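# Move lettered boxes onto desks with matching nameplates

## Task

Read the letter on top of each box and carry that box onto the office desk whose front-edge plate bears the same letter. If no plate has a box's letter, leave that box untouched. The robot must not tip over or finish leaning. A box counts as placed only if it stays there without the robot holding it.

## Robot and tools

Robot: a Hello Robot Stretch 4 with a single arm. It has an omni-wheel base, a lift that slides up a mast, a telescoping arm that reaches forward, a wrist with yaw, pitch and roll, and a two-finger gripper. It stands about 1.6 m tall, and its base rim lies within 0.23 m of the base origin. Something may occasionally nudge a loose object.

Frames: the base frame sits on the floor under the base centre, with x ahead, y to the left and z up. hand_pose is reported in this frame and marks a point between the open fingertips; the printed value may be slightly off. The odometry frame is where the base frame was when the scene began. base_odometry is built from wheel turns only, so slipping shows up as travel. Heading runs from -3.142 to 3.142, with left positive.

execute_actions: its argument "actions" is a list holding one action, or none; an empty list just reports state and images. The optional "cameras" argument is a list drawn from head_camera, head_left_camera, head_right_camera, wrist_camera or "all". Leaving it out, or passing null or ["all"], returns every camera, and [] returns none. The images come in the order given by the "pictures" line. An action may hold "base", "joints" or both, plus an optional "pace" and "contact_limits". Alternatively it may be {"end_of_arm": "enable_torque"} alone, which revives wrist or gripper motors that shut off.

"base" is a relative offset from where the base last reported itself, and takes exactly one key:
- translate_m: metres straight ahead, -2 to 2, forward positive.
- strafe_m: metres sideways, -2 to 2, left positive.
- rotate_rad: an in-place turn, -3.2 to 3.2, counter-clockwise (left) positive.

"joints" is a set of absolute targets keyed by name:
- lift_m: 0 to 1.2 m.
- arm_m: extension, 0 to 0.55 m.
- wrist_yaw_rad: -1.134 to 4.276; 0 points ahead, positive turns left, and 3.14 is folded back. Past 3.4 the arm may get in the way.
- wrist_pitch_rad: -1.117 to 4.259; 0 is level and 1.57 points down.
- wrist_roll_rad: -1.117 to 4.259; at 0 the fingers are level, and positive rolls clockwise as seen from behind.
- gripper_m: fingertip gap, -0.038 to 0.141 m. Negative values press the tips together.

All motions in an action begin together. A joint target outside its range gets clipped and reported. Any other bad value or unknown key rejects the whole call. Joints or the base that you omit may keep pushing toward earlier targets. "pace" can be slow, default, fast or max. Base speeds for these are 0.1, 0.3, 0.4 and 0.6 m/s, and turn rates are 1, 2, 3 and 4 rad/s. With the lift raised above 0.2 these are reduced. contact_limits accepts only arm_m, from 0 (gentlest) to 0.75, with a default of 0.5. To unfold the wrist at the start, send lift_m 0.4 together with wrist_yaw_rad 0.

wait: takes seconds, 0 to 10. It commands nothing and returns state and images.
zoom_image: takes a camera and a region [x0, y0, x1, y1] in pixels from the image's top-left corner, at most 504x504. It works on that camera's most recent full image.
read_manual: returns the URDF licence texts; section "licences".
finished_scene: takes scene, the current scene number. It closes the scene irreversibly and reports success.

Result lines:
- base_status and joint_status say how each commanded motion ended. "done" means it reached its target; for the base that means the wheels turned the full amount. "off_target" means it stopped short and may still be pushing.
- contact_stop_at_<key> means the part hit something and went slack, so a loaded lift can sink and wheels can roll.
- limit_stop_at_<name> means a built-in limit halted it. limit_stop_at_tilt means a lean beyond 6 degrees. limit_stop_at_own_body means a near self-collision, which is likely with the gripper tipped up and rolled.
- torque_fault means a wrist or gripper motor went limp; send enable_torque to recover.
- on_its_own lists uncommanded behaviour, and "held at" gives a held target.
- lidar_m gives 12 distances in metres for 30-degree sectors. They start straight ahead and go counter-clockwise: the 4th is left, the 7th behind, the 10th right. "-" means nothing was seen, or something is closer than 0.25 m.
- wrist_depth_mm is a 7x7 grid of depths in mm, 100 to 2000.
- turned_by_wheels versus turned_by_imu: a gap above about 0.1 rad suggests a collision or slip.
- base_tilt is in degrees, with forward and right positive.
- motor_effort is in percent, with the peak in brackets; the readings carry offsets and noise.

Gripping: command a gap smaller than the object. A lower value squeezes harder and pulls the object inward. A firm hold shows up as a gripper_m effort change; the gap reading alone does not confirm a grasp. If the fingertips snag on a surface, raise the lift.

Cameras: head_camera looks forward and down; turn the base to look elsewhere. head_left_camera and head_right_camera are fisheyes that also show the base and arm. wrist_camera looks along the fingers.

Avoid the following:
- Driving or turning with more than 1 kg held while arm_m exceeds 0.2, especially at fast paces, since the robot can tip.
- Hard, steady pushes, above all with a high gripper or a high contact limit.
- Drops, slams and objects falling.
- Wrist torque faults.
- Finishing while the robot still supports a box.

Each tool is called after ">>>" in YAML: its name, and indented under it one key for each argument.

## Session

>>> execute_actions:
  actions: []

Scene clock: 0.00 s.
base_odometry: x=+0.000 y=+0.000 heading=+0.000 (m, m, rad; odometry frame)
turned_by_wheels: +0.000 (rad since the last result)
turned_by_imu: +0.000 (rad since the last result)
base_tilt: forward=+0.0 right=-0.7 (deg)
lidar_m: 1.25 1.33 1.21 0.84 0.76 0.80 1.72 1.55 1.41 0.98 0.88 0.90
base_status: not commanded
joint_positions: lift_m=+0.235 arm_m=+0.001 wrist_yaw_rad=+3.125 wrist_pitch_rad=+0.022 wrist_roll_rad=+0.012 gripper_m=+0.057
joint_status: not commanded
motor_effort: lift_m=+20 arm_m=-1 wrist_yaw_rad=+1 wrist_pitch_rad=-7 wrist_roll_rad=+0 gripper_m=-4 wheel_0=+0 wheel_1=+0 wheel_2=+0 (%)
hand_pose: x=-0.1153 y=+0.0922 z=+0.4065 quat_wxyz=(+0.008, -0.011, +0.006, +1.000) (m; base frame)
wrist_depth_mm: - 138 1808 - 1060 854 715 / - 126 196 - 1060 842 707 / 114 138 220 - 1025 842 699 / 141 1576 1921 - 1008 809 691 / 1464 1708 1921 - 976 798 683 / 1182 1118 1229 1281 891 788 676 / 866 931 - 1008 891 768 654
pictures: head_camera, head_left_camera, head_right_camera, wrist_camera
Images, in order (width x height): head_camera 420x560, head_left_camera 420x672, head_right_camera 420x672, wrist_camera 616x392.

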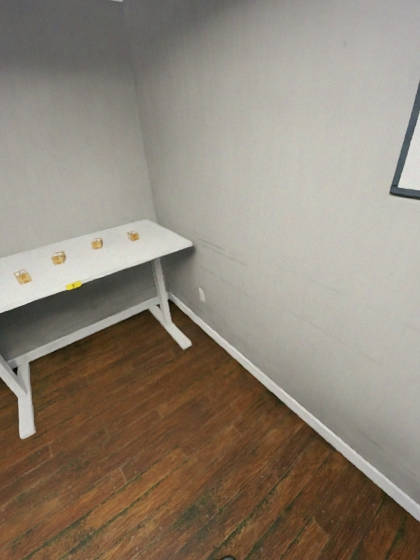

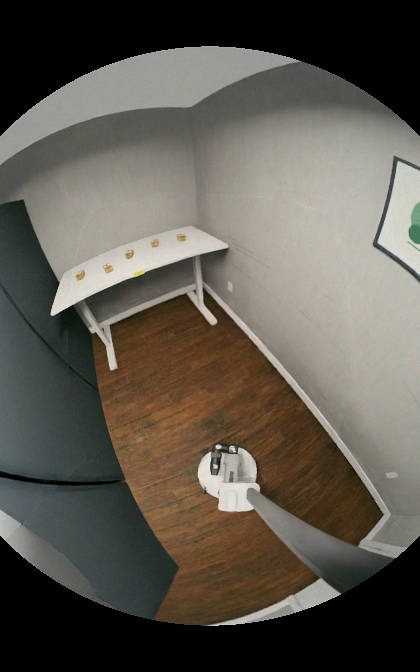

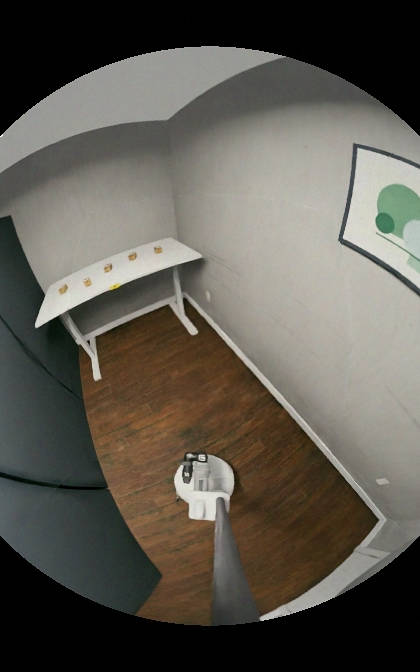

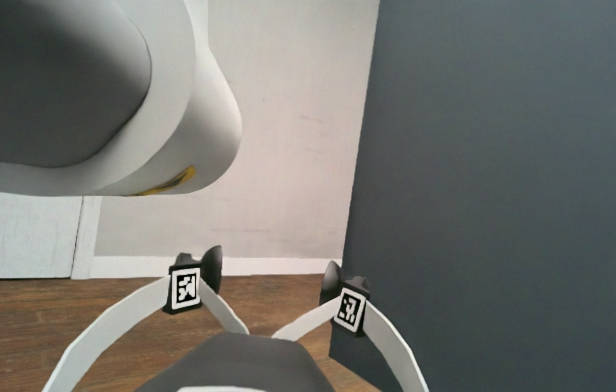

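>>> execute_actions:
  actions:
    - {"base":{"rotate_rad":0.6}}
  cameras: ["head_camera","head_left_camera"]

>>> zoom_image:
  camera: "head_camera"
  region: [80,200,340,300]

Scene clock: 4.33 s.
base_odometry: x=+0.000 y=+0.000 heading=+0.600 (m, m, rad; odometry frame)
turned_by_wheels: +0.600 (rad since the last result)
turned_by_imu: +0.590 (rad since the last result)
base_tilt: forward=+0.1 right=-0.7 (deg)
lidar_m: 1.32 1.12 0.81 0.78 0.81 1.70 1.60 1.31 0.96 0.89 0.93 1.31
base_status: done
joint_positions: lift_m=+0.235 arm_m=+0.001 wrist_yaw_rad=+3.125 wrist_pitch_rad=+0.022 wrist_roll_rad=+0.012 gripper_m=+0.057
joint_status: not commanded
motor_effort: lift_m=+20(20) arm_m=-1(1) wrist_yaw_rad=+3(1) wrist_pitch_rad=-6(7) wrist_roll_rad=-2(2) gripper_m=-1(4) wheel_0=-3(7) wheel_1=-1(5) wheel_2=+0(5) (%)
hand_pose: x=-0.1153 y=+0.0922 z=+0.4065 quat_wxyz=(+0.008, -0.011, +0.006, +1.000) (m; base frame)
wrist_depth_mm: - 137 1708 1756 1808 1756 1863 / - 126 196 1756 1863 1756 1863 / 115 138 221 1708 1756 1756 1863 / 140 1708 1661 1808 1808 1808 1808 / 1618 1708 1756 1708 1756 1863 1863 / 1205 1138 1205 1336 1756 1808 1863 / 866 917 - 1025 1025 1281 1308
pictures: head_camera, head_left_camera
Images, in order (width x height): head_camera 420x560, head_left_camera 420x672.

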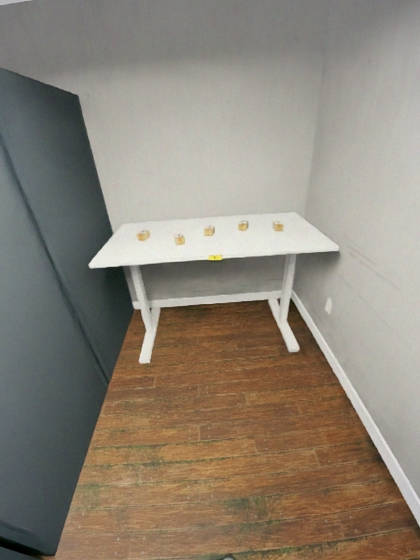

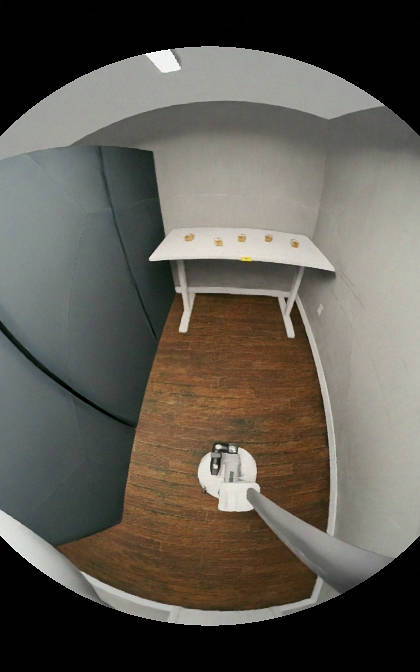

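Region (80, 200, 340, 300) of head_camera's 420x560 image, scaled by 1.938, with more detail than that image has; it fills the top 194 rows of this view, and the rest is white.

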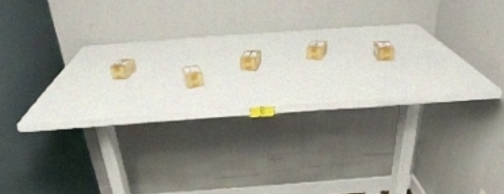

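>>> execute_actions:
  actions:
    - {"base":{"rotate_rad":0.13}}
  cameras: []

>>> execute_actions:
  actions:
    - {"base":{"translate_m":0.7},"joints":{"lift_m":0.95,"wrist_yaw_rad":0,"wrist_pitch_rad":0.5,"gripper_m":0.12},"pace":"fast"}

>>> zoom_image:
  camera: "head_camera"
  region: [100,240,420,380]

Scene clock: 8.60 s.
base_odometry: x=+0.000 y=+0.000 heading=+0.730 (m, m, rad; odometry frame)
turned_by_wheels: +0.130 (rad since the last result)
turned_by_imu: +0.128 (rad since the last result)
base_tilt: forward=+0.0 right=-0.6 (deg)
lidar_m: 1.33 1.00 0.80 0.78 0.87 1.63 1.60 1.16 0.90 0.89 0.99 1.36
base_status: done
joint_positions: lift_m=+0.235 arm_m=+0.001 wrist_yaw_rad=+3.125 wrist_pitch_rad=+0.022 wrist_roll_rad=+0.012 gripper_m=+0.057
joint_status: not commanded
motor_effort: lift_m=+20(20) arm_m=-1(1) wrist_yaw_rad=+2(0) wrist_pitch_rad=-7(7) wrist_roll_rad=-1(2) gripper_m=-4(4) wheel_0=-2(6) wheel_1=+0(6) wheel_2=+1(6) (%)
hand_pose: x=-0.1153 y=+0.0922 z=+0.4065 quat_wxyz=(+0.008, -0.011, +0.006, +1.000) (m; base frame)
wrist_depth_mm: - 137 1808 1756 1756 1708 1708 / - 125 196 1708 1708 1708 1661 / 114 138 220 1756 1708 1661 1661 / 141 1708 1708 1756 1708 1708 1708 / 1430 1808 1708 1756 1708 1661 1708 / 1205 1098 1205 1336 1661 1708 1661 / 866 946 - 1025 1025 1281 1397
pictures: none
No camera images: the call's "cameras" was empty. Leave "cameras" out to get every camera's image.

Scene clock: 11.63 s.
base_odometry: x=+0.522 y=+0.467 heading=+0.730 (m, m, rad; odometry frame)
turned_by_wheels: +0.000 (rad since the last result)
turned_by_imu: +0.003 (rad since the last result)
base_tilt: forward=+0.2 right=-0.7 (deg)
lidar_m: 0.64 0.69 0.70 0.69 0.76 1.21 2.30 1.25 1.03 1.01 0.81 0.65
base_status: done
joint_positions: lift_m=+0.950 arm_m=+0.001 wrist_yaw_rad=+0.000 wrist_pitch_rad=+0.502 wrist_roll_rad=+0.012 gripper_m=+0.120
joint_status: all done
motor_effort: lift_m=+24(27) arm_m=-1(1) wrist_yaw_rad=+0(3) wrist_pitch_rad=-6(5) wrist_roll_rad=-2(2) gripper_m=-1(2) wheel_0=+2(8) wheel_1=+1(6) wheel_2=+1(14) (%)
hand_pose: x=+0.4246 y=-0.0873 z=+0.9891 quat_wxyz=(+0.969, +0.006, +0.248, -0.001) (m; base frame)
wrist_depth_mm: 917 1160 1138 1078 1078 1025 1008 / 640 707 788 976 1118 1078 1060 / 508 500 535 597 654 741 820 / 1008 1205 1397 466 469 504 554 / 1060 1008 1537 1430 1397 1336 445 / 1078 1160 1430 1537 213 1464 1366 / 1098 1229 - 1366 1366 1464 1042
pictures: head_camera, head_left_camera, head_right_camera, wrist_camera
Images, in order (width x height): head_camera 420x560, head_left_camera 420x672, head_right_camera 420x672, wrist_camera 616x392.

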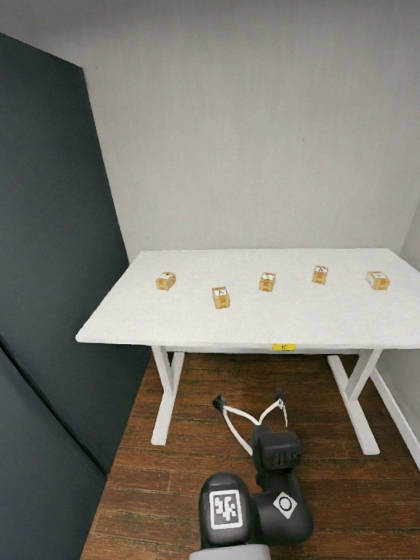

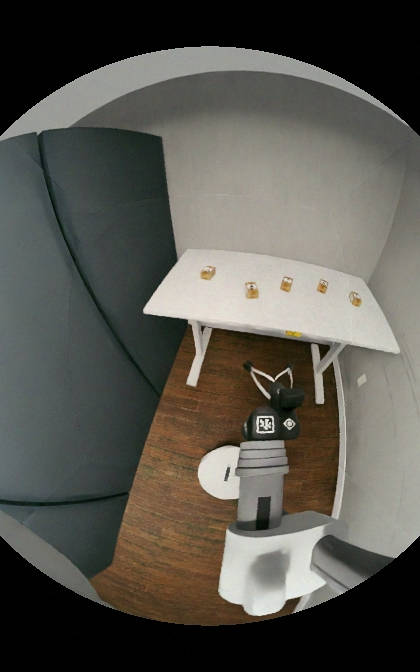

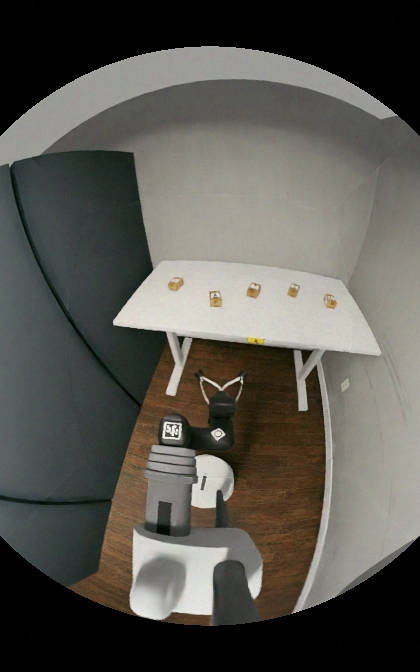

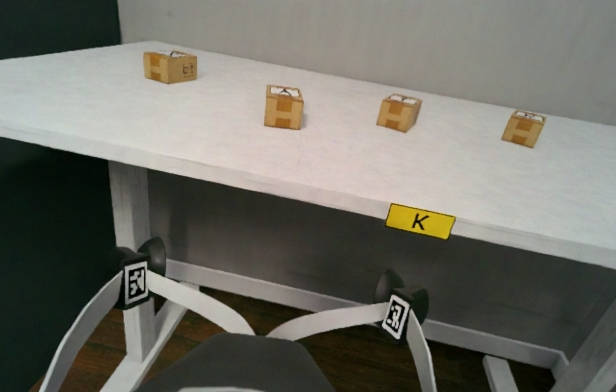

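Region (100, 240, 420, 380) of head_camera's 420x560 image, scaled by 1.575, with more detail than that image has; it fills the top 220 rows of this view, and the rest is white.

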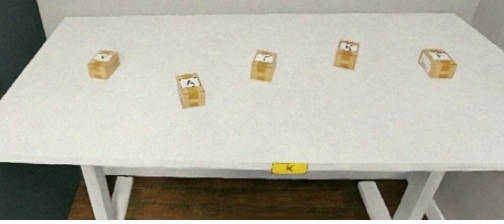

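>>> zoom_image:
  camera: "head_camera"
  region: [150,255,280,315]

>>> zoom_image:
  camera: "head_camera"
  region: [290,255,420,315]

Region (150, 255, 280, 315) of head_camera's 420x560 image, scaled by 3.877, with more detail than that image has; it fills the top 233 rows of this view, and the rest is white.

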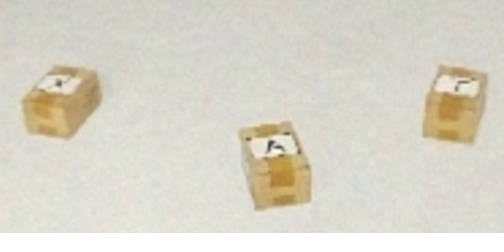

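Region (290, 255, 420, 315) of head_camera's 420x560 image, scaled by 3.877, with more detail than that image has; it fills the top 233 rows of this view, and the rest is white.

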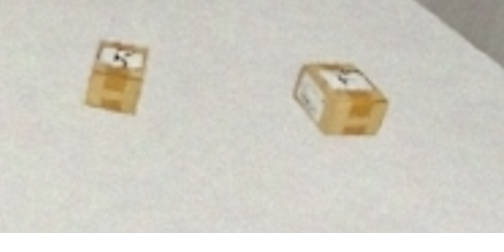

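>>> execute_actions:
  actions:
    - {"base":{"strafe_m":-0.15},"joints":{"lift_m":1.2,"arm_m":0.3,"wrist_pitch_rad":0.75}}
  cameras: ["head_camera","wrist_camera"]

Scene clock: 21.17 s.
base_odometry: x=+0.622 y=+0.355 heading=+0.730 (m, m, rad; odometry frame)
turned_by_wheels: +0.000 (rad since the last result)
turned_by_imu: +0.000 (rad since the last result)
base_tilt: forward=+0.0 right=-0.6 (deg)
lidar_m: 0.62 0.67 0.85 0.83 0.93 1.44 2.32 1.08 0.88 0.85 0.80 0.63
base_status: done
joint_positions: lift_m=+1.200 arm_m=+0.299 wrist_yaw_rad=+0.000 wrist_pitch_rad=+0.751 wrist_roll_rad=+0.012 gripper_m=+0.120
joint_status: all done
motor_effort: lift_m=+24(26) arm_m=+5(4) wrist_yaw_rad=+0(2) wrist_pitch_rad=-4(6) wrist_roll_rad=-2(2) gripper_m=-2(1) wheel_0=+1(12) wheel_1=+0(8) wheel_2=+0(3) (%)
hand_pose: x=+0.6807 y=-0.0874 z=+1.1809 quat_wxyz=(+0.930, +0.005, +0.367, -0.002) (m; base frame)
wrist_depth_mm: 946 931 891 842 809 778 759 / 768 820 878 891 904 866 820 / 609 676 715 759 809 866 878 / 554 559 603 597 661 699 741 / 492 462 521 549 569 591 627 / 433 424 449 480 213 517 544 / 387 404 - 421 433 459 477
pictures: head_camera, wrist_camera
Images, in order (width x height): head_camera 420x560, wrist_camera 616x392.

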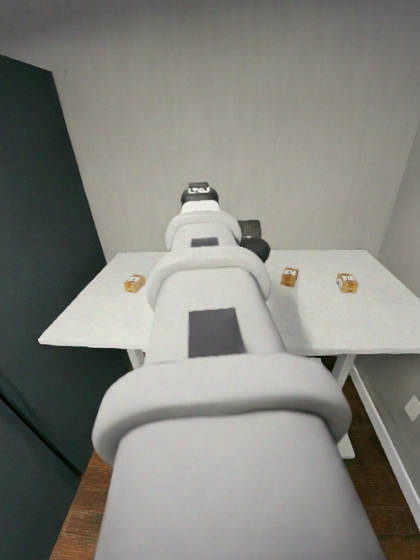

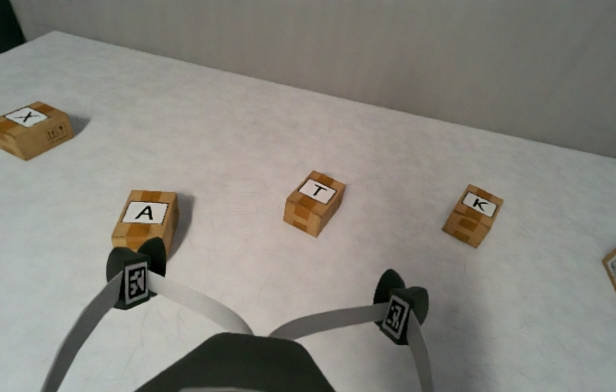

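>>> execute_actions:
  actions:
    - {"joints":{"wrist_yaw_rad":-0.5}}
  cameras: ["wrist_camera"]

>>> execute_actions:
  actions:
    - {"base":{"translate_m":-1.7},"joints":{"arm_m":0,"wrist_yaw_rad":1.4,"wrist_pitch_rad":0.1},"pace":"fast"}

Scene clock: 25.63 s.
base_odometry: x=+0.622 y=+0.355 heading=+0.730 (m, m, rad; odometry frame)
turned_by_wheels: +0.000 (rad since the last result)
turned_by_imu: +0.001 (rad since the last result)
base_tilt: forward=+0.0 right=-0.5 (deg)
lidar_m: 0.62 0.70 0.85 0.83 0.94 1.44 2.31 1.06 0.87 0.85 0.79 0.63
base_status: not commanded
joint_positions: lift_m=+1.200 arm_m=+0.299 wrist_yaw_rad=-0.500 wrist_pitch_rad=+0.752 wrist_roll_rad=+0.012 gripper_m=+0.120
joint_status: all done
motor_effort: lift_m=+24(24) arm_m=+5(5) wrist_yaw_rad=-2(8) wrist_pitch_rad=-5(5) wrist_roll_rad=-4(2) gripper_m=+0(1) wheel_0=+1(1) wheel_1=+1(1) wheel_2=+0(0) (%)
hand_pose: x=+0.6131 y=-0.1777 z=+1.1809 quat_wxyz=(+0.901, +0.096, +0.354, -0.232) (m; base frame)
wrist_depth_mm: 778 820 866 931 1008 1025 831 / 778 820 878 946 1042 1042 854 / 640 683 715 750 788 866 842 / 554 554 603 634 676 699 778 / 488 488 525 544 569 603 627 / 433 427 449 477 213 521 554 / 389 404 - 427 445 1098 904
pictures: wrist_camera
Images, in order (width x height): wrist_camera 616x392.

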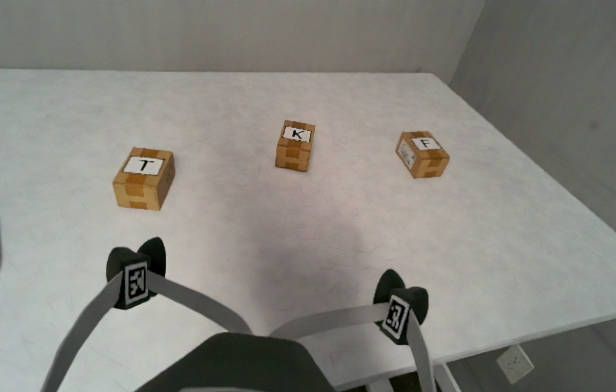

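Scene clock: 32.77 s.
base_odometry: x=-0.645 y=-0.778 heading=+0.730 (m, m, rad; odometry frame)
turned_by_wheels: +0.000 (rad since the last result)
turned_by_imu: -0.006 (rad since the last result)
base_tilt: forward=+0.1 right=-0.7 (deg)
lidar_m: 2.30 1.36 1.12 1.76 0.77 0.64 0.64 0.65 0.64 0.62 0.70 1.03
base_status: done
joint_positions: lift_m=+1.200 arm_m=+0.002 wrist_yaw_rad=+1.400 wrist_pitch_rad=+0.102 wrist_roll_rad=+0.012 gripper_m=+0.120
joint_status: all done
motor_effort: lift_m=+24(24) arm_m=-6(10) wrist_yaw_rad=+0(6) wrist_pitch_rad=-7(11) wrist_roll_rad=-2(2) gripper_m=+1(0) wheel_0=-3(7) wheel_1=-2(5) wheel_2=+0(5) (%)
hand_pose: x=+0.3075 y=+0.2679 z=+1.3485 quat_wxyz=(+0.764, -0.028, +0.043, +0.643) (m; base frame)
wrist_depth_mm: 1430 - - 1255 976 991 1042 / 1464 - - 991 991 1025 1042 / 1537 - - 1008 1025 1025 1042 / 1576 - - 1025 1025 1060 1078 / 1618 - - 1042 1060 1078 1098 / 1661 - - 1042 213 1078 1098 / 1618 - - 1060 1078 1118 1118
pictures: head_camera, head_left_camera, head_right_camera, wrist_camera
Images, in order (width x height): head_camera 420x560, head_left_camera 420x672, head_right_camera 420x672, wrist_camera 616x392.

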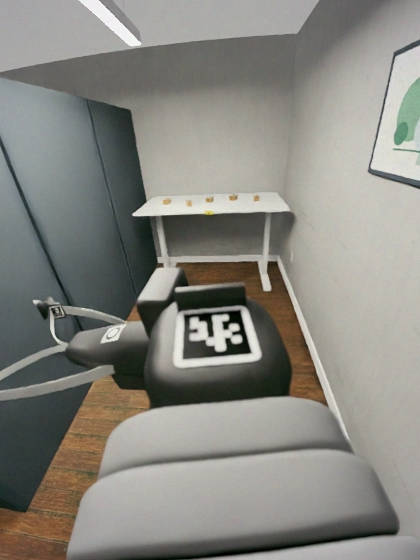

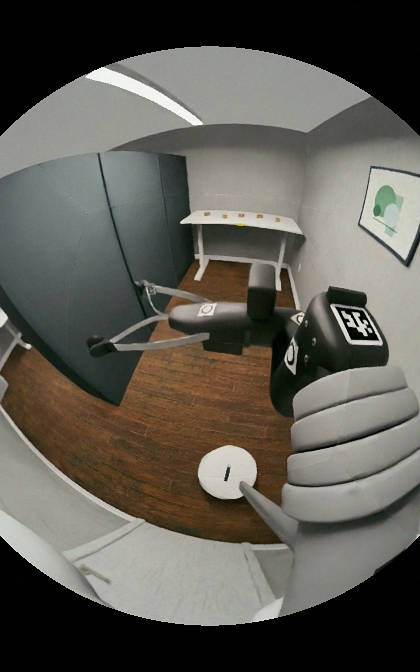

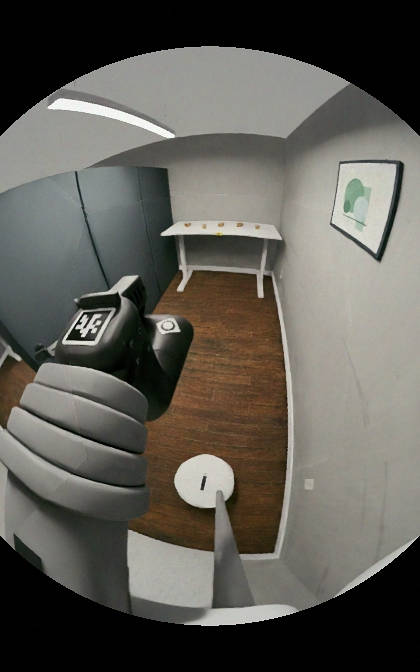

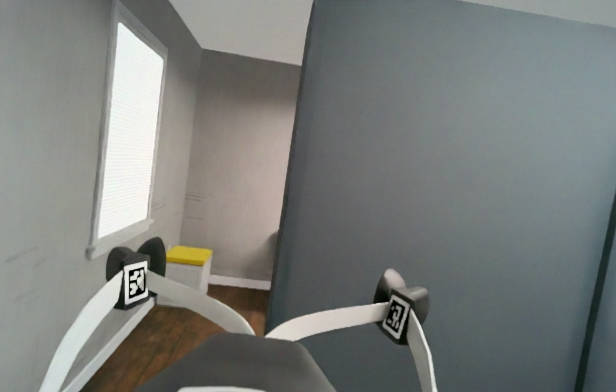

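>>> execute_actions:
  actions:
    - {"base":{"rotate_rad":1.44},"joints":{"lift_m":0.4,"wrist_yaw_rad":0},"pace":"fast"}
  cameras: ["head_camera"]

>>> execute_actions:
  actions:
    - {"base":{"translate_m":1.4},"pace":"max"}

Scene clock: 40.83 s.
base_odometry: x=-0.645 y=-0.778 heading=+2.169 (m, m, rad; odometry frame)
turned_by_wheels: +1.439 (rad since the last result)
turned_by_imu: +1.415 (rad since the last result)
base_tilt: forward=+0.0 right=-0.6 (deg)
lidar_m: 1.13 0.94 0.65 0.61 0.65 0.66 0.63 0.65 0.91 2.30 1.54 1.12
base_status: done
joint_positions: lift_m=+0.400 arm_m=+0.002 wrist_yaw_rad=+0.000 wrist_pitch_rad=+0.102 wrist_roll_rad=+0.012 gripper_m=+0.120
joint_status: all done
motor_effort: lift_m=+16(21) arm_m=-5(5) wrist_yaw_rad=+0(3) wrist_pitch_rad=-8(6) wrist_roll_rad=-4(3) gripper_m=-1(1) wheel_0=-4(6) wheel_1=-2(1) wheel_2=-2(7) (%)
hand_pose: x=+0.4595 y=-0.0874 z=+0.5491 quat_wxyz=(+0.999, +0.006, +0.051, +0.000) (m; base frame)
wrist_depth_mm: 1118 1661 - - 917 842 842 / 1118 1708 - - 866 854 866 / 1160 1756 - - 854 878 878 / 1182 1863 - - 866 878 891 / 1255 1576 - - 878 878 891 / 1205 1229 1430 1366 213 917 904 / 991 1098 - 976 917 931 917
pictures: head_camera
Images, in order (width x height): head_camera 420x560.

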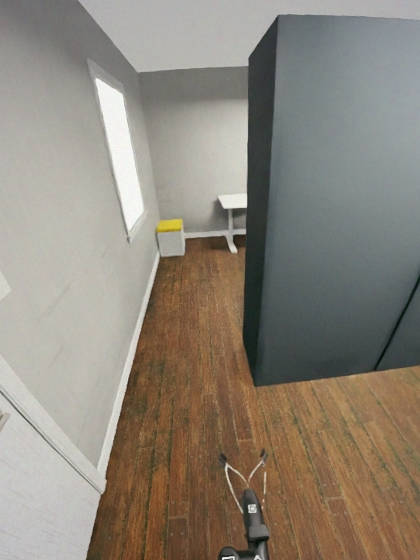

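Scene clock: 45.00 s.
base_odometry: x=-1.434 y=+0.379 heading=+2.169 (m, m, rad; odometry frame)
turned_by_wheels: +0.000 (rad since the last result)
turned_by_imu: +0.007 (rad since the last result)
base_tilt: forward=+0.0 right=-0.6 (deg)
lidar_m: 1.94 0.95 0.68 0.63 0.69 0.94 2.04 0.41 0.29 0.27 0.29 1.97
base_status: done
joint_positions: lift_m=+0.400 arm_m=+0.002 wrist_yaw_rad=+0.000 wrist_pitch_rad=+0.102 wrist_roll_rad=+0.012 gripper_m=+0.120
joint_status: not commanded
motor_effort: lift_m=+18(17) arm_m=-5(5) wrist_yaw_rad=+1(1) wrist_pitch_rad=-6(7) wrist_roll_rad=-3(3) gripper_m=-2(0) wheel_0=+1(7) wheel_1=+0(7) wheel_2=+2(14) (%)
hand_pose: x=+0.4595 y=-0.0874 z=+0.5490 quat_wxyz=(+0.999, +0.006, +0.051, +0.000) (m; base frame)
wrist_depth_mm: 1078 1661 - - - - - / 1118 1661 - - - - - / 1138 1756 - - - - - / 1205 1756 - - - - - / 1205 1576 - - - - - / 1205 1229 1397 1661 213 - - / 991 1060 - 1182 1229 1397 1499
pictures: head_camera, head_left_camera, head_right_camera, wrist_camera
Images, in order (width x height): head_camera 420x560, head_left_camera 420x672, head_right_camera 420x672, wrist_camera 616x392.

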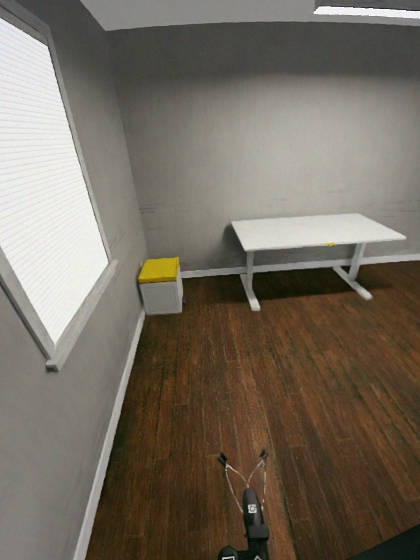

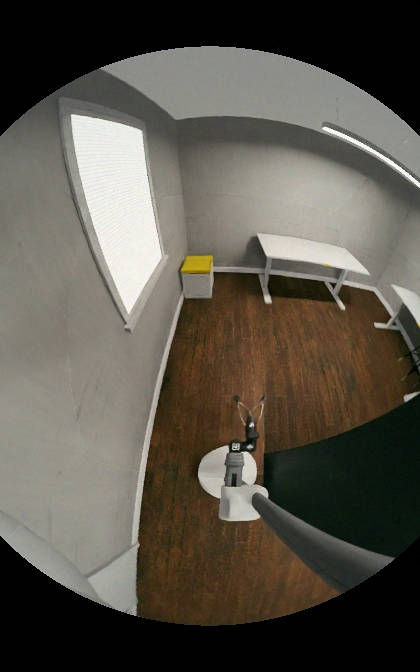

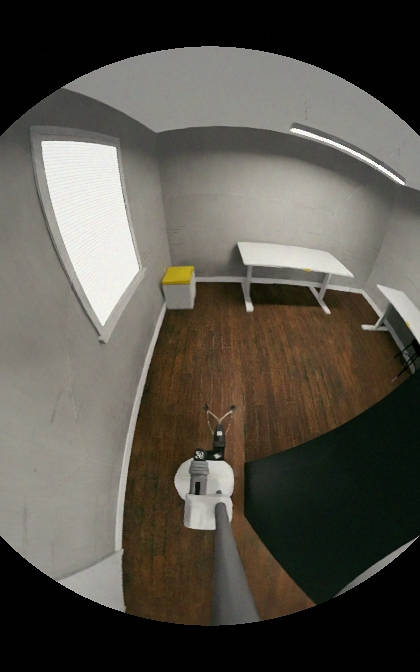

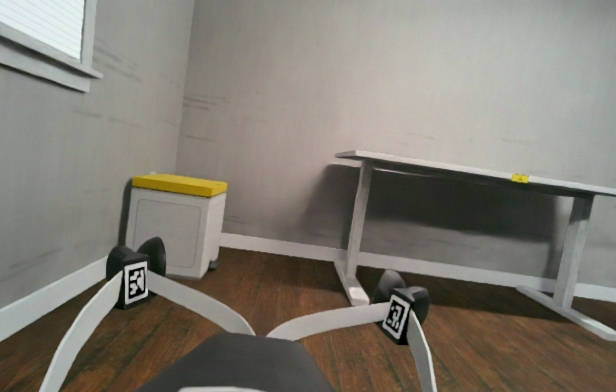

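>>> zoom_image:
  camera: "wrist_camera"
  region: [490,160,550,195]

>>> execute_actions:
  actions:
    - {"base":{"translate_m":0.55},"joints":{"wrist_yaw_rad":-1.1,"wrist_pitch_rad":0,"lift_m":0.45},"pace":"max"}
  cameras: ["head_right_camera","wrist_camera"]

Region (490, 160, 550, 195) of wrist_camera's 616x392 image, scaled by 8.400; it fills the top 294 rows of this view, and the rest is white.

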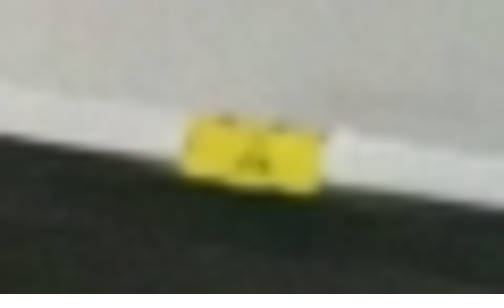

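Scene clock: 49.67 s.
base_odometry: x=-1.744 y=+0.833 heading=+2.169 (m, m, rad; odometry frame)
turned_by_wheels: +0.000 (rad since the last result)
turned_by_imu: +0.003 (rad since the last result)
base_tilt: forward=+0.1 right=-0.6 (deg)
lidar_m: 1.43 0.89 0.64 0.64 0.68 0.94 2.58 0.48 0.56 1.58 1.97 1.38
base_status: done
joint_positions: lift_m=+0.450 arm_m=+0.002 wrist_yaw_rad=-1.100 wrist_pitch_rad=+0.002 wrist_roll_rad=+0.012 gripper_m=+0.120
joint_status: all done
motor_effort: lift_m=+23(26) arm_m=-5(5) wrist_yaw_rad=-2(4) wrist_pitch_rad=-6(13) wrist_roll_rad=-1(2) gripper_m=+1(0) wheel_0=+1(8) wheel_1=+0(12) wheel_2=+1(11) (%)
hand_pose: x=+0.2255 y=-0.2967 z=+0.6274 quat_wxyz=(+0.853, +0.006, -0.002, -0.523) (m; base frame)
wrist_depth_mm: 1863 - - - - - - / 1921 - - - - - - / 1921 - - - - - - / 1983 - - - - - - / - - - - - - - / 1808 1618 - - 213 - - / 1308 1464 - 1618 1618 1983 1921
pictures: head_right_camera, wrist_camera
Images, in order (width x height): head_right_camera 420x672, wrist_camera 616x392.

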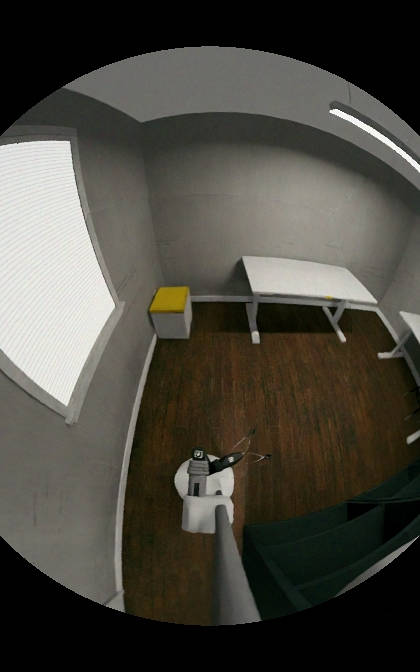

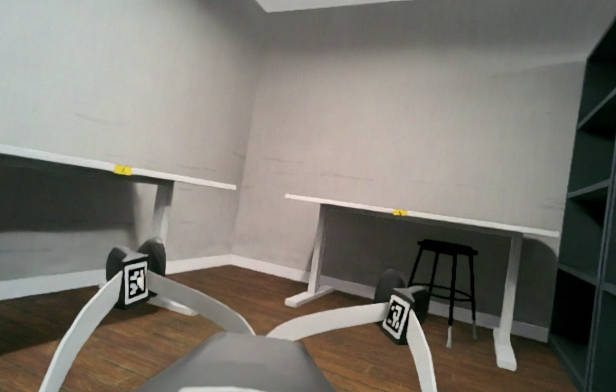

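>>> execute_actions:
  actions:
    - {"base":{"strafe_m":-0.45},"joints":{"arm_m":0.35},"pace":"max"}
  cameras: ["head_camera","wrist_camera"]

>>> zoom_image:
  camera: "wrist_camera"
  region: [360,170,520,250]

Scene clock: 54.63 s.
base_odometry: x=-1.372 y=+1.086 heading=+2.169 (m, m, rad; odometry frame)
turned_by_wheels: +0.000 (rad since the last result)
turned_by_imu: -0.001 (rad since the last result)
base_tilt: forward=+0.2 right=-0.7 (deg)
lidar_m: 1.33 1.58 1.09 1.08 1.14 0.39 0.39 0.40 0.56 1.58 1.90 1.41
base_status: done
joint_positions: lift_m=+0.450 arm_m=+0.349 wrist_yaw_rad=-1.100 wrist_pitch_rad=+0.002 wrist_roll_rad=+0.012 gripper_m=+0.120
joint_status: all done
motor_effort: lift_m=+23(23) arm_m=+5(8) wrist_yaw_rad=-1(1) wrist_pitch_rad=-6(7) wrist_roll_rad=-2(1) gripper_m=+1(0) wheel_0=-1(12) wheel_1=+1(12) wheel_2=+0(10) (%)
hand_pose: x=+0.5730 y=-0.2967 z=+0.6274 quat_wxyz=(+0.853, +0.006, -0.002, -0.523) (m; base frame)
wrist_depth_mm: 1576 1983 - - - - - / 1576 1983 - - - - - / 1576 - - - - - - / 1661 1863 - - - - - / 1661 1618 - - - - - / 1618 1576 1983 - 214 - - / 1281 1430 - 1576 1661 1921 1808
pictures: head_camera, wrist_camera
Images, in order (width x height): head_camera 420x560, wrist_camera 616x392.

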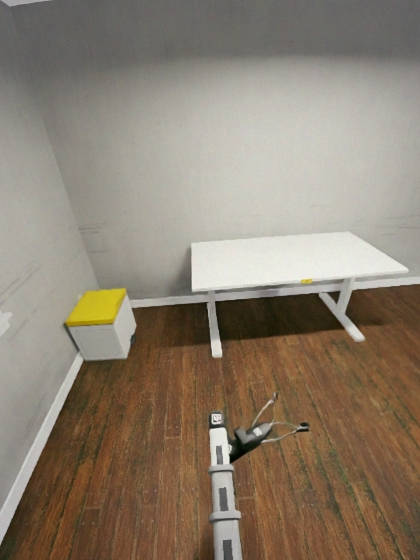

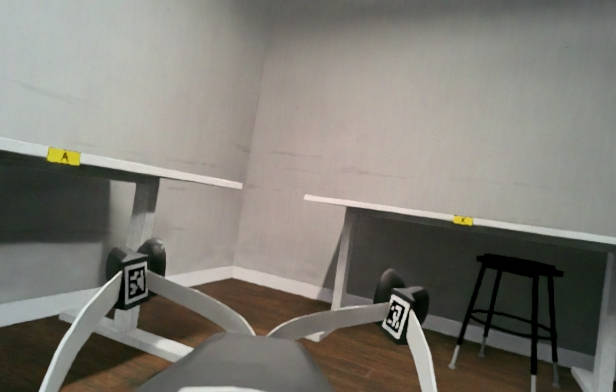

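Region (360, 170, 520, 250) of wrist_camera's 616x392 image, scaled by 3.150.

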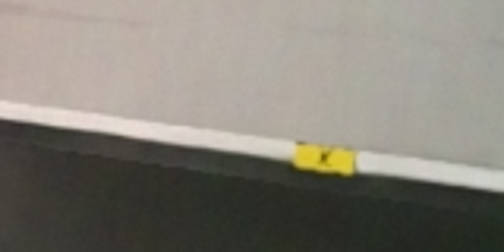

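>>> execute_actions:
  actions:
    - {"base":{"strafe_m":0.55},"joints":{"arm_m":0,"wrist_yaw_rad":0,"wrist_pitch_rad":0.3,"lift_m":0.3},"pace":"max"}
  cameras: []

>>> execute_actions:
  actions:
    - {"base":{"translate_m":-1.42},"pace":"max"}
  cameras: []

>>> execute_actions:
  actions:
    - {"base":{"rotate_rad":-1.59},"pace":"fast"}
  cameras: []

>>> execute_actions:
  actions:
    - {"base":{"translate_m":1.8},"joints":{"lift_m":0.92},"pace":"max"}

Scene clock: 62.43 s.
base_odometry: x=-1.826 y=+0.777 heading=+2.169 (m, m, rad; odometry frame)
turned_by_wheels: +0.000 (rad since the last result)
turned_by_imu: +0.002 (rad since the last result)
base_tilt: forward=+0.0 right=-0.7 (deg)
lidar_m: 1.45 0.76 0.54 0.54 0.58 0.81 2.27 0.56 0.55 1.60 1.98 1.43
base_status: done
joint_positions: lift_m=+0.300 arm_m=+0.002 wrist_yaw_rad=+0.000 wrist_pitch_rad=+0.302 wrist_roll_rad=+0.012 gripper_m=+0.120
joint_status: all done
motor_effort: lift_m=+17(20) arm_m=-6(10) wrist_yaw_rad=+1(6) wrist_pitch_rad=-7(6) wrist_roll_rad=-2(3) gripper_m=-1(0) wheel_0=+1(12) wheel_1=+0(14) wheel_2=+1(2) (%)
hand_pose: x=+0.4480 y=-0.0874 z=+0.3926 quat_wxyz=(+0.989, +0.006, +0.151, -0.001) (m; base frame)
wrist_depth_mm: 946 1430 1808 1808 1808 1756 1808 / 960 1160 1808 1863 1808 1863 1397 / 991 1182 1281 1983 1921 1921 1983 / 1025 1255 1397 1863 1983 - - / 946 960 1118 1205 1308 1464 1661 / 778 732 820 917 213 1060 1160 / 634 676 - 723 741 820 866
pictures: none
No camera images: the call's "cameras" was empty. Leave "cameras" out to get every camera's image.

Scene clock: 66.40 s.
base_odometry: x=-1.027 y=-0.397 heading=+2.169 (m, m, rad; odometry frame)
turned_by_wheels: +0.000 (rad since the last result)
turned_by_imu: -0.006 (rad since the last result)
base_tilt: forward=+0.0 right=-0.7 (deg)
lidar_m: 2.15 0.80 0.56 0.49 0.51 0.77 1.16 1.20 1.61 2.16 0.77 0.68
base_status: done
joint_positions: lift_m=+0.300 arm_m=+0.002 wrist_yaw_rad=+0.000 wrist_pitch_rad=+0.302 wrist_roll_rad=+0.012 gripper_m=+0.120
joint_status: not commanded
motor_effort: lift_m=+17(17) arm_m=-6(6) wrist_yaw_rad=+1(1) wrist_pitch_rad=-7(7) wrist_roll_rad=-3(2) gripper_m=+0(1) wheel_0=+0(9) wheel_1=-1(8) wheel_2=-1(17) (%)
hand_pose: x=+0.4479 y=-0.0874 z=+0.3926 quat_wxyz=(+0.989, +0.006, +0.151, -0.001) (m; base frame)
wrist_depth_mm: 946 1397 - - - 676 462 / 991 1464 - - - 647 449 / 1008 1576 - - - 615 436 / 1042 1366 1661 1863 - 591 421 / 960 960 1118 1229 1229 569 407 / 768 741 798 917 214 549 399 / 621 668 - 732 715 530 394
pictures: none
No camera images: the call's "cameras" was empty. Leave "cameras" out to get every camera's image.

Scene clock: 68.13 s.
base_odometry: x=-1.027 y=-0.397 heading=+0.579 (m, m, rad; odometry frame)
turned_by_wheels: -1.590 (rad since the last result)
turned_by_imu: -1.563 (rad since the last result)
base_tilt: forward=+0.1 right=-0.6 (deg)
lidar_m: 2.30 0.79 0.67 2.30 0.81 0.57 0.51 0.52 0.76 1.16 1.20 1.61
base_status: done
joint_positions: lift_m=+0.300 arm_m=+0.002 wrist_yaw_rad=+0.000 wrist_pitch_rad=+0.302 wrist_roll_rad=+0.012 gripper_m=+0.120
joint_status: not commanded
motor_effort: lift_m=+17(17) arm_m=-6(6) wrist_yaw_rad=+0(2) wrist_pitch_rad=-8(6) wrist_roll_rad=-3(2) gripper_m=-1(1) wheel_0=+1(9) wheel_1=+0(10) wheel_2=+0(5) (%)
hand_pose: x=+0.4479 y=-0.0874 z=+0.3926 quat_wxyz=(+0.989, +0.006, +0.151, -0.001) (m; base frame)
wrist_depth_mm: 976 1464 - - - - 1576 / 991 1499 - - - - 1576 / 1008 1576 - - - - 1464 / 1042 1430 1618 1863 - 1983 1464 / 976 960 1138 1205 1336 1464 1397 / 768 732 798 904 213 1042 1160 / 627 668 - 723 741 831 866
pictures: none
No camera images: the call's "cameras" was empty. Leave "cameras" out to get every camera's image.

Scene clock: 72.87 s.
base_odometry: x=+0.479 y=+0.589 heading=+0.579 (m, m, rad; odometry frame)
turned_by_wheels: +0.000 (rad since the last result)
turned_by_imu: +0.008 (rad since the last result)
base_tilt: forward=+0.0 right=-0.6 (deg)
lidar_m: 0.60 0.65 0.58 0.56 0.60 0.82 2.31 1.64 1.18 1.14 0.88 0.64
base_status: done
joint_positions: lift_m=+0.920 arm_m=+0.002 wrist_yaw_rad=+0.000 wrist_pitch_rad=+0.302 wrist_roll_rad=+0.012 gripper_m=+0.120
joint_status: all done
motor_effort: lift_m=+23(27) arm_m=-6(6) wrist_yaw_rad=+1(0) wrist_pitch_rad=-7(7) wrist_roll_rad=-4(0) gripper_m=-2(2) wheel_0=-1(8) wheel_1=+0(11) wheel_2=+1(19) (%)
hand_pose: x=+0.4479 y=-0.0874 z=+1.0122 quat_wxyz=(+0.989, +0.006, +0.150, -0.001) (m; base frame)
wrist_depth_mm: 991 1098 1078 1078 1078 1098 1098 / 1025 1118 1118 1138 1138 1160 1118 / 741 715 1060 1138 1160 1182 1205 / 473 512 564 591 707 798 1025 / 798 407 433 439 466 521 585 / 1008 878 1281 1308 213 1308 466 / 1042 1366 - 1366 1430 1366 1336
pictures: head_camera, head_left_camera, head_right_camera, wrist_camera
Images, in order (width x height): head_camera 420x560, head_left_camera 420x672, head_right_camera 420x672, wrist_camera 616x392.

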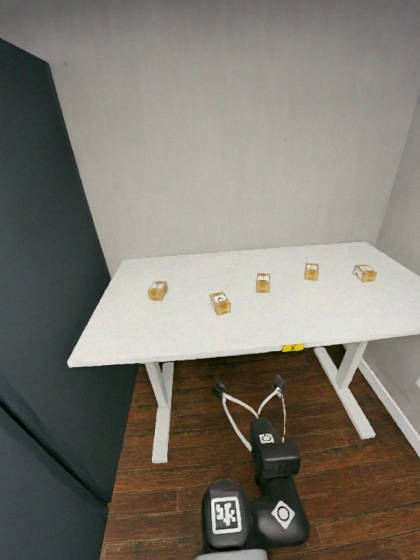

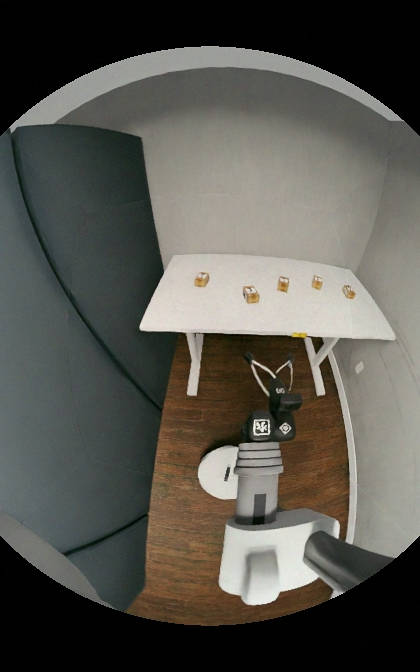

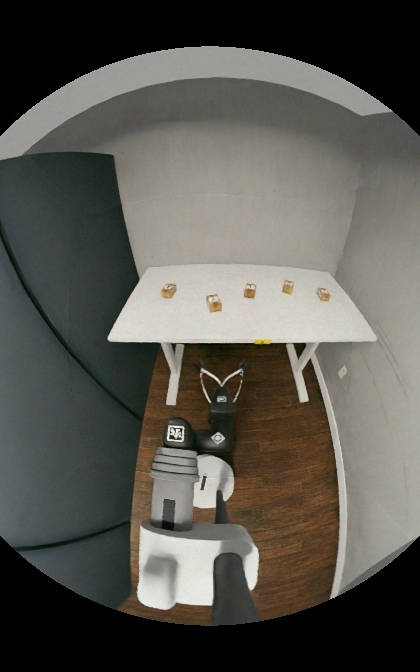

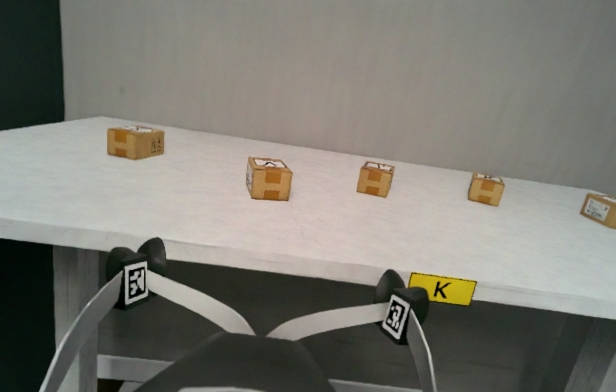

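>>> execute_actions:
  actions:
    - {"joints":{"lift_m":0.88,"arm_m":0.27,"wrist_yaw_rad":0.15}}
  cameras: ["head_camera","wrist_camera","head_right_camera"]

Scene clock: 77.07 s.
base_odometry: x=+0.479 y=+0.589 heading=+0.579 (m, m, rad; odometry frame)
turned_by_wheels: +0.000 (rad since the last result)
turned_by_imu: +0.001 (rad since the last result)
base_tilt: forward=+0.0 right=-0.6 (deg)
lidar_m: 0.62 0.65 0.59 0.56 0.59 0.81 2.32 1.66 1.18 1.13 0.87 0.64
base_status: not commanded
joint_positions: lift_m=+0.880 arm_m=+0.269 wrist_yaw_rad=+0.150 wrist_pitch_rad=+0.302 wrist_roll_rad=+0.012 gripper_m=+0.120
joint_status: all done
motor_effort: lift_m=+16(22) arm_m=+6(7) wrist_yaw_rad=-2(6) wrist_pitch_rad=-6(6) wrist_roll_rad=-3(3) gripper_m=+1(1) wheel_0=-1(1) wheel_1=+0(0) wheel_2=+1(1) (%)
hand_pose: x=+0.7253 y=-0.0453 z=+0.9728 quat_wxyz=(+0.986, -0.006, +0.150, +0.073) (m; base frame)
wrist_depth_mm: 798 866 866 820 809 788 768 / 820 904 878 854 820 809 788 / 544 488 798 878 854 831 809 / 364 399 442 342 574 569 798 / 266 263 307 304 364 397 439 / 211 202 220 248 213 286 309 / 172 185 - 196 201 222 235
pictures: head_camera, head_right_camera, wrist_camera
Images, in order (width x height): head_camera 420x560, head_right_camera 420x672, wrist_camera 616x392.

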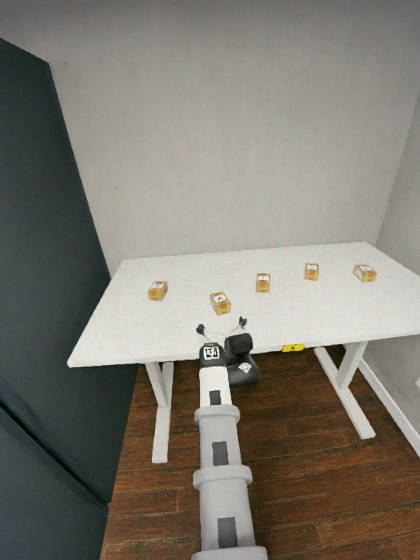

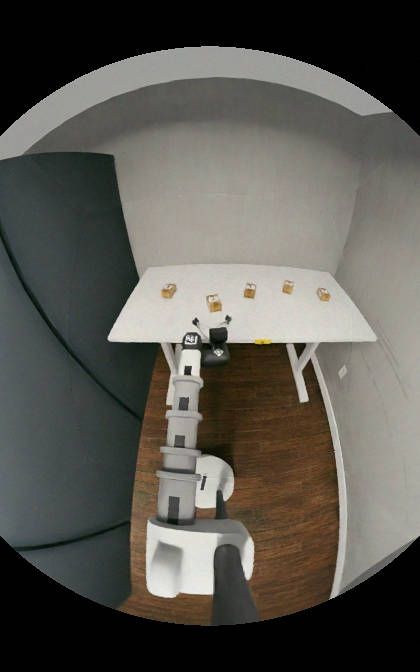

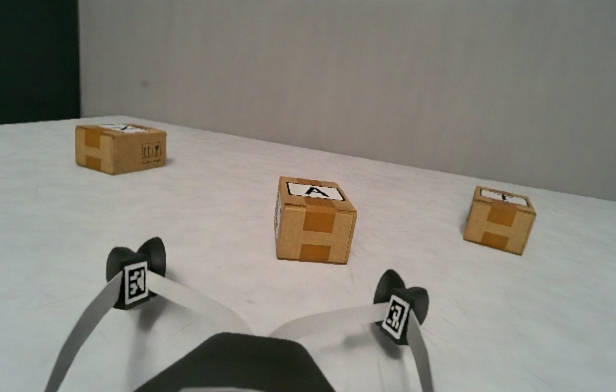

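>>> execute_actions:
  actions:
    - {"base":{"strafe_m":-0.015},"joints":{"arm_m":0.37}}
  cameras: ["head_camera","wrist_camera"]

Scene clock: 80.53 s.
base_odometry: x=+0.488 y=+0.576 heading=+0.579 (m, m, rad; odometry frame)
turned_by_wheels: +0.000 (rad since the last result)
turned_by_imu: +0.000 (rad since the last result)
base_tilt: forward=+0.1 right=-0.6 (deg)
lidar_m: 0.62 0.64 0.60 0.57 0.60 0.84 2.31 1.65 1.17 1.11 0.87 0.64
base_status: done
joint_positions: lift_m=+0.880 arm_m=+0.369 wrist_yaw_rad=+0.150 wrist_pitch_rad=+0.302 wrist_roll_rad=+0.012 gripper_m=+0.120
joint_status: all done
motor_effort: lift_m=+16(16) arm_m=+5(6) wrist_yaw_rad=-1(2) wrist_pitch_rad=-7(6) wrist_roll_rad=-2(2) gripper_m=-1(0) wheel_0=+0(6) wheel_1=-2(7) wheel_2=+0(2) (%)
hand_pose: x=+0.8253 y=-0.0453 z=+0.9728 quat_wxyz=(+0.986, -0.006, +0.150, +0.073) (m; base frame)
wrist_depth_mm: 788 778 759 732 707 691 676 / 820 809 788 759 741 715 691 / 384 668 788 798 768 750 732 / 353 399 445 500 574 676 732 / 266 263 233 225 364 324 338 / 211 200 207 211 213 285 306 / 172 184 - 196 201 223 233
pictures: head_camera, wrist_camera
Images, in order (width x height): head_camera 420x560, wrist_camera 616x392.

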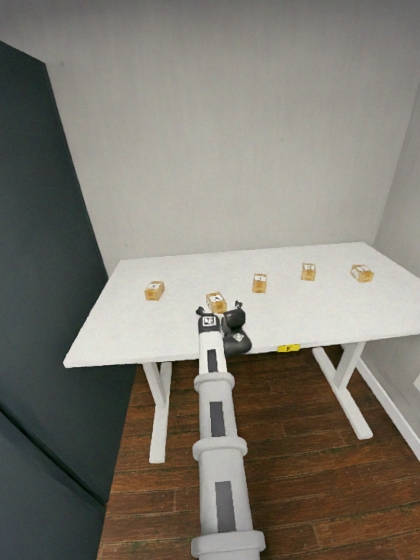

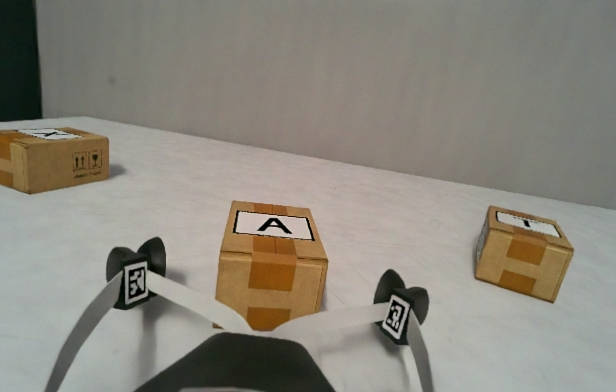

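>>> execute_actions:
  actions:
    - {"joints":{"arm_m":0.385,"gripper_m":0.01}}
  cameras: ["wrist_camera"]

>>> execute_actions:
  actions:
    - {"joints":{"lift_m":0.91}}
  cameras: ["wrist_camera"]

Scene clock: 84.63 s.
base_odometry: x=+0.488 y=+0.576 heading=+0.579 (m, m, rad; odometry frame)
turned_by_wheels: +0.000 (rad since the last result)
turned_by_imu: +0.001 (rad since the last result)
base_tilt: forward=+0.1 right=-0.7 (deg)
lidar_m: 0.62 0.64 0.60 0.57 0.60 0.84 2.32 1.64 1.15 1.11 0.88 0.63
base_status: not commanded
joint_positions: lift_m=+0.880 arm_m=+0.384 wrist_yaw_rad=+0.150 wrist_pitch_rad=+0.303 wrist_roll_rad=+0.012 gripper_m=+0.010
joint_status: all done
motor_effort: lift_m=+16(16) arm_m=+6(4) wrist_yaw_rad=+0(1) wrist_pitch_rad=-8(9) wrist_roll_rad=-3(2) gripper_m=-20(21) wheel_0=+0(0) wheel_1=-2(2) wheel_2=+0(0) (%)
hand_pose: x=+0.8402 y=-0.0453 z=+0.9725 quat_wxyz=(+0.986, -0.006, +0.151, +0.073) (m; base frame)
wrist_depth_mm: 778 759 723 723 699 683 661 / 798 788 759 750 723 707 683 / 382 654 768 778 759 732 707 / 347 397 436 492 559 661 715 / 264 281 206 208 359 334 309 / 206 181 177 180 245 283 293 / 169 183 - 185 196 219 233
pictures: wrist_camera
Images, in order (width x height): wrist_camera 616x392.

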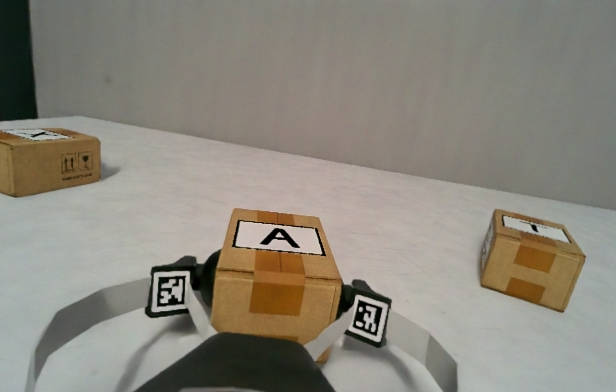

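Scene clock: 85.57 s.
base_odometry: x=+0.488 y=+0.576 heading=+0.579 (m, m, rad; odometry frame)
turned_by_wheels: +0.000 (rad since the last result)
turned_by_imu: +0.000 (rad since the last result)
base_tilt: forward=+0.0 right=-0.7 (deg)
lidar_m: 0.61 0.65 0.60 0.56 0.60 0.83 2.33 1.63 1.16 1.10 0.87 0.62
base_status: not commanded
joint_positions: lift_m=+0.910 arm_m=+0.384 wrist_yaw_rad=+0.150 wrist_pitch_rad=+0.303 wrist_roll_rad=+0.012 gripper_m=+0.010
joint_status: all done
motor_effort: lift_m=+25(25) arm_m=+6(5) wrist_yaw_rad=+1(1) wrist_pitch_rad=-9(9) wrist_roll_rad=-4(3) gripper_m=-21(20) wheel_0=+0(0) wheel_1=-2(2) wheel_2=+0(0) (%)
hand_pose: x=+0.8402 y=-0.0453 z=+1.0017 quat_wxyz=(+0.986, -0.006, +0.151, +0.073) (m; base frame)
wrist_depth_mm: 778 759 741 715 691 683 661 / 798 798 768 741 715 707 683 / 683 798 788 778 750 723 707 / 368 462 530 597 683 759 741 / 322 343 206 209 433 430 535 / 249 181 178 180 296 312 330 / 206 222 - 186 236 264 286
pictures: wrist_camera
Images, in order (width x height): wrist_camera 616x392.

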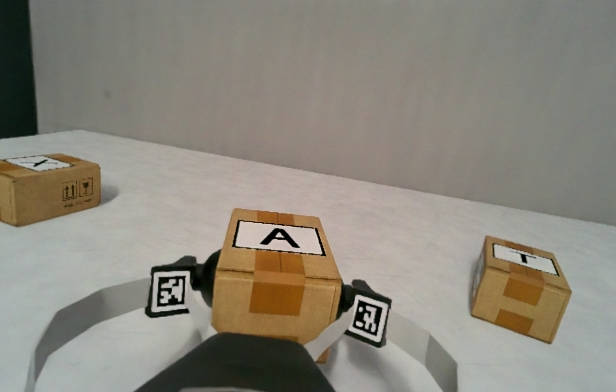

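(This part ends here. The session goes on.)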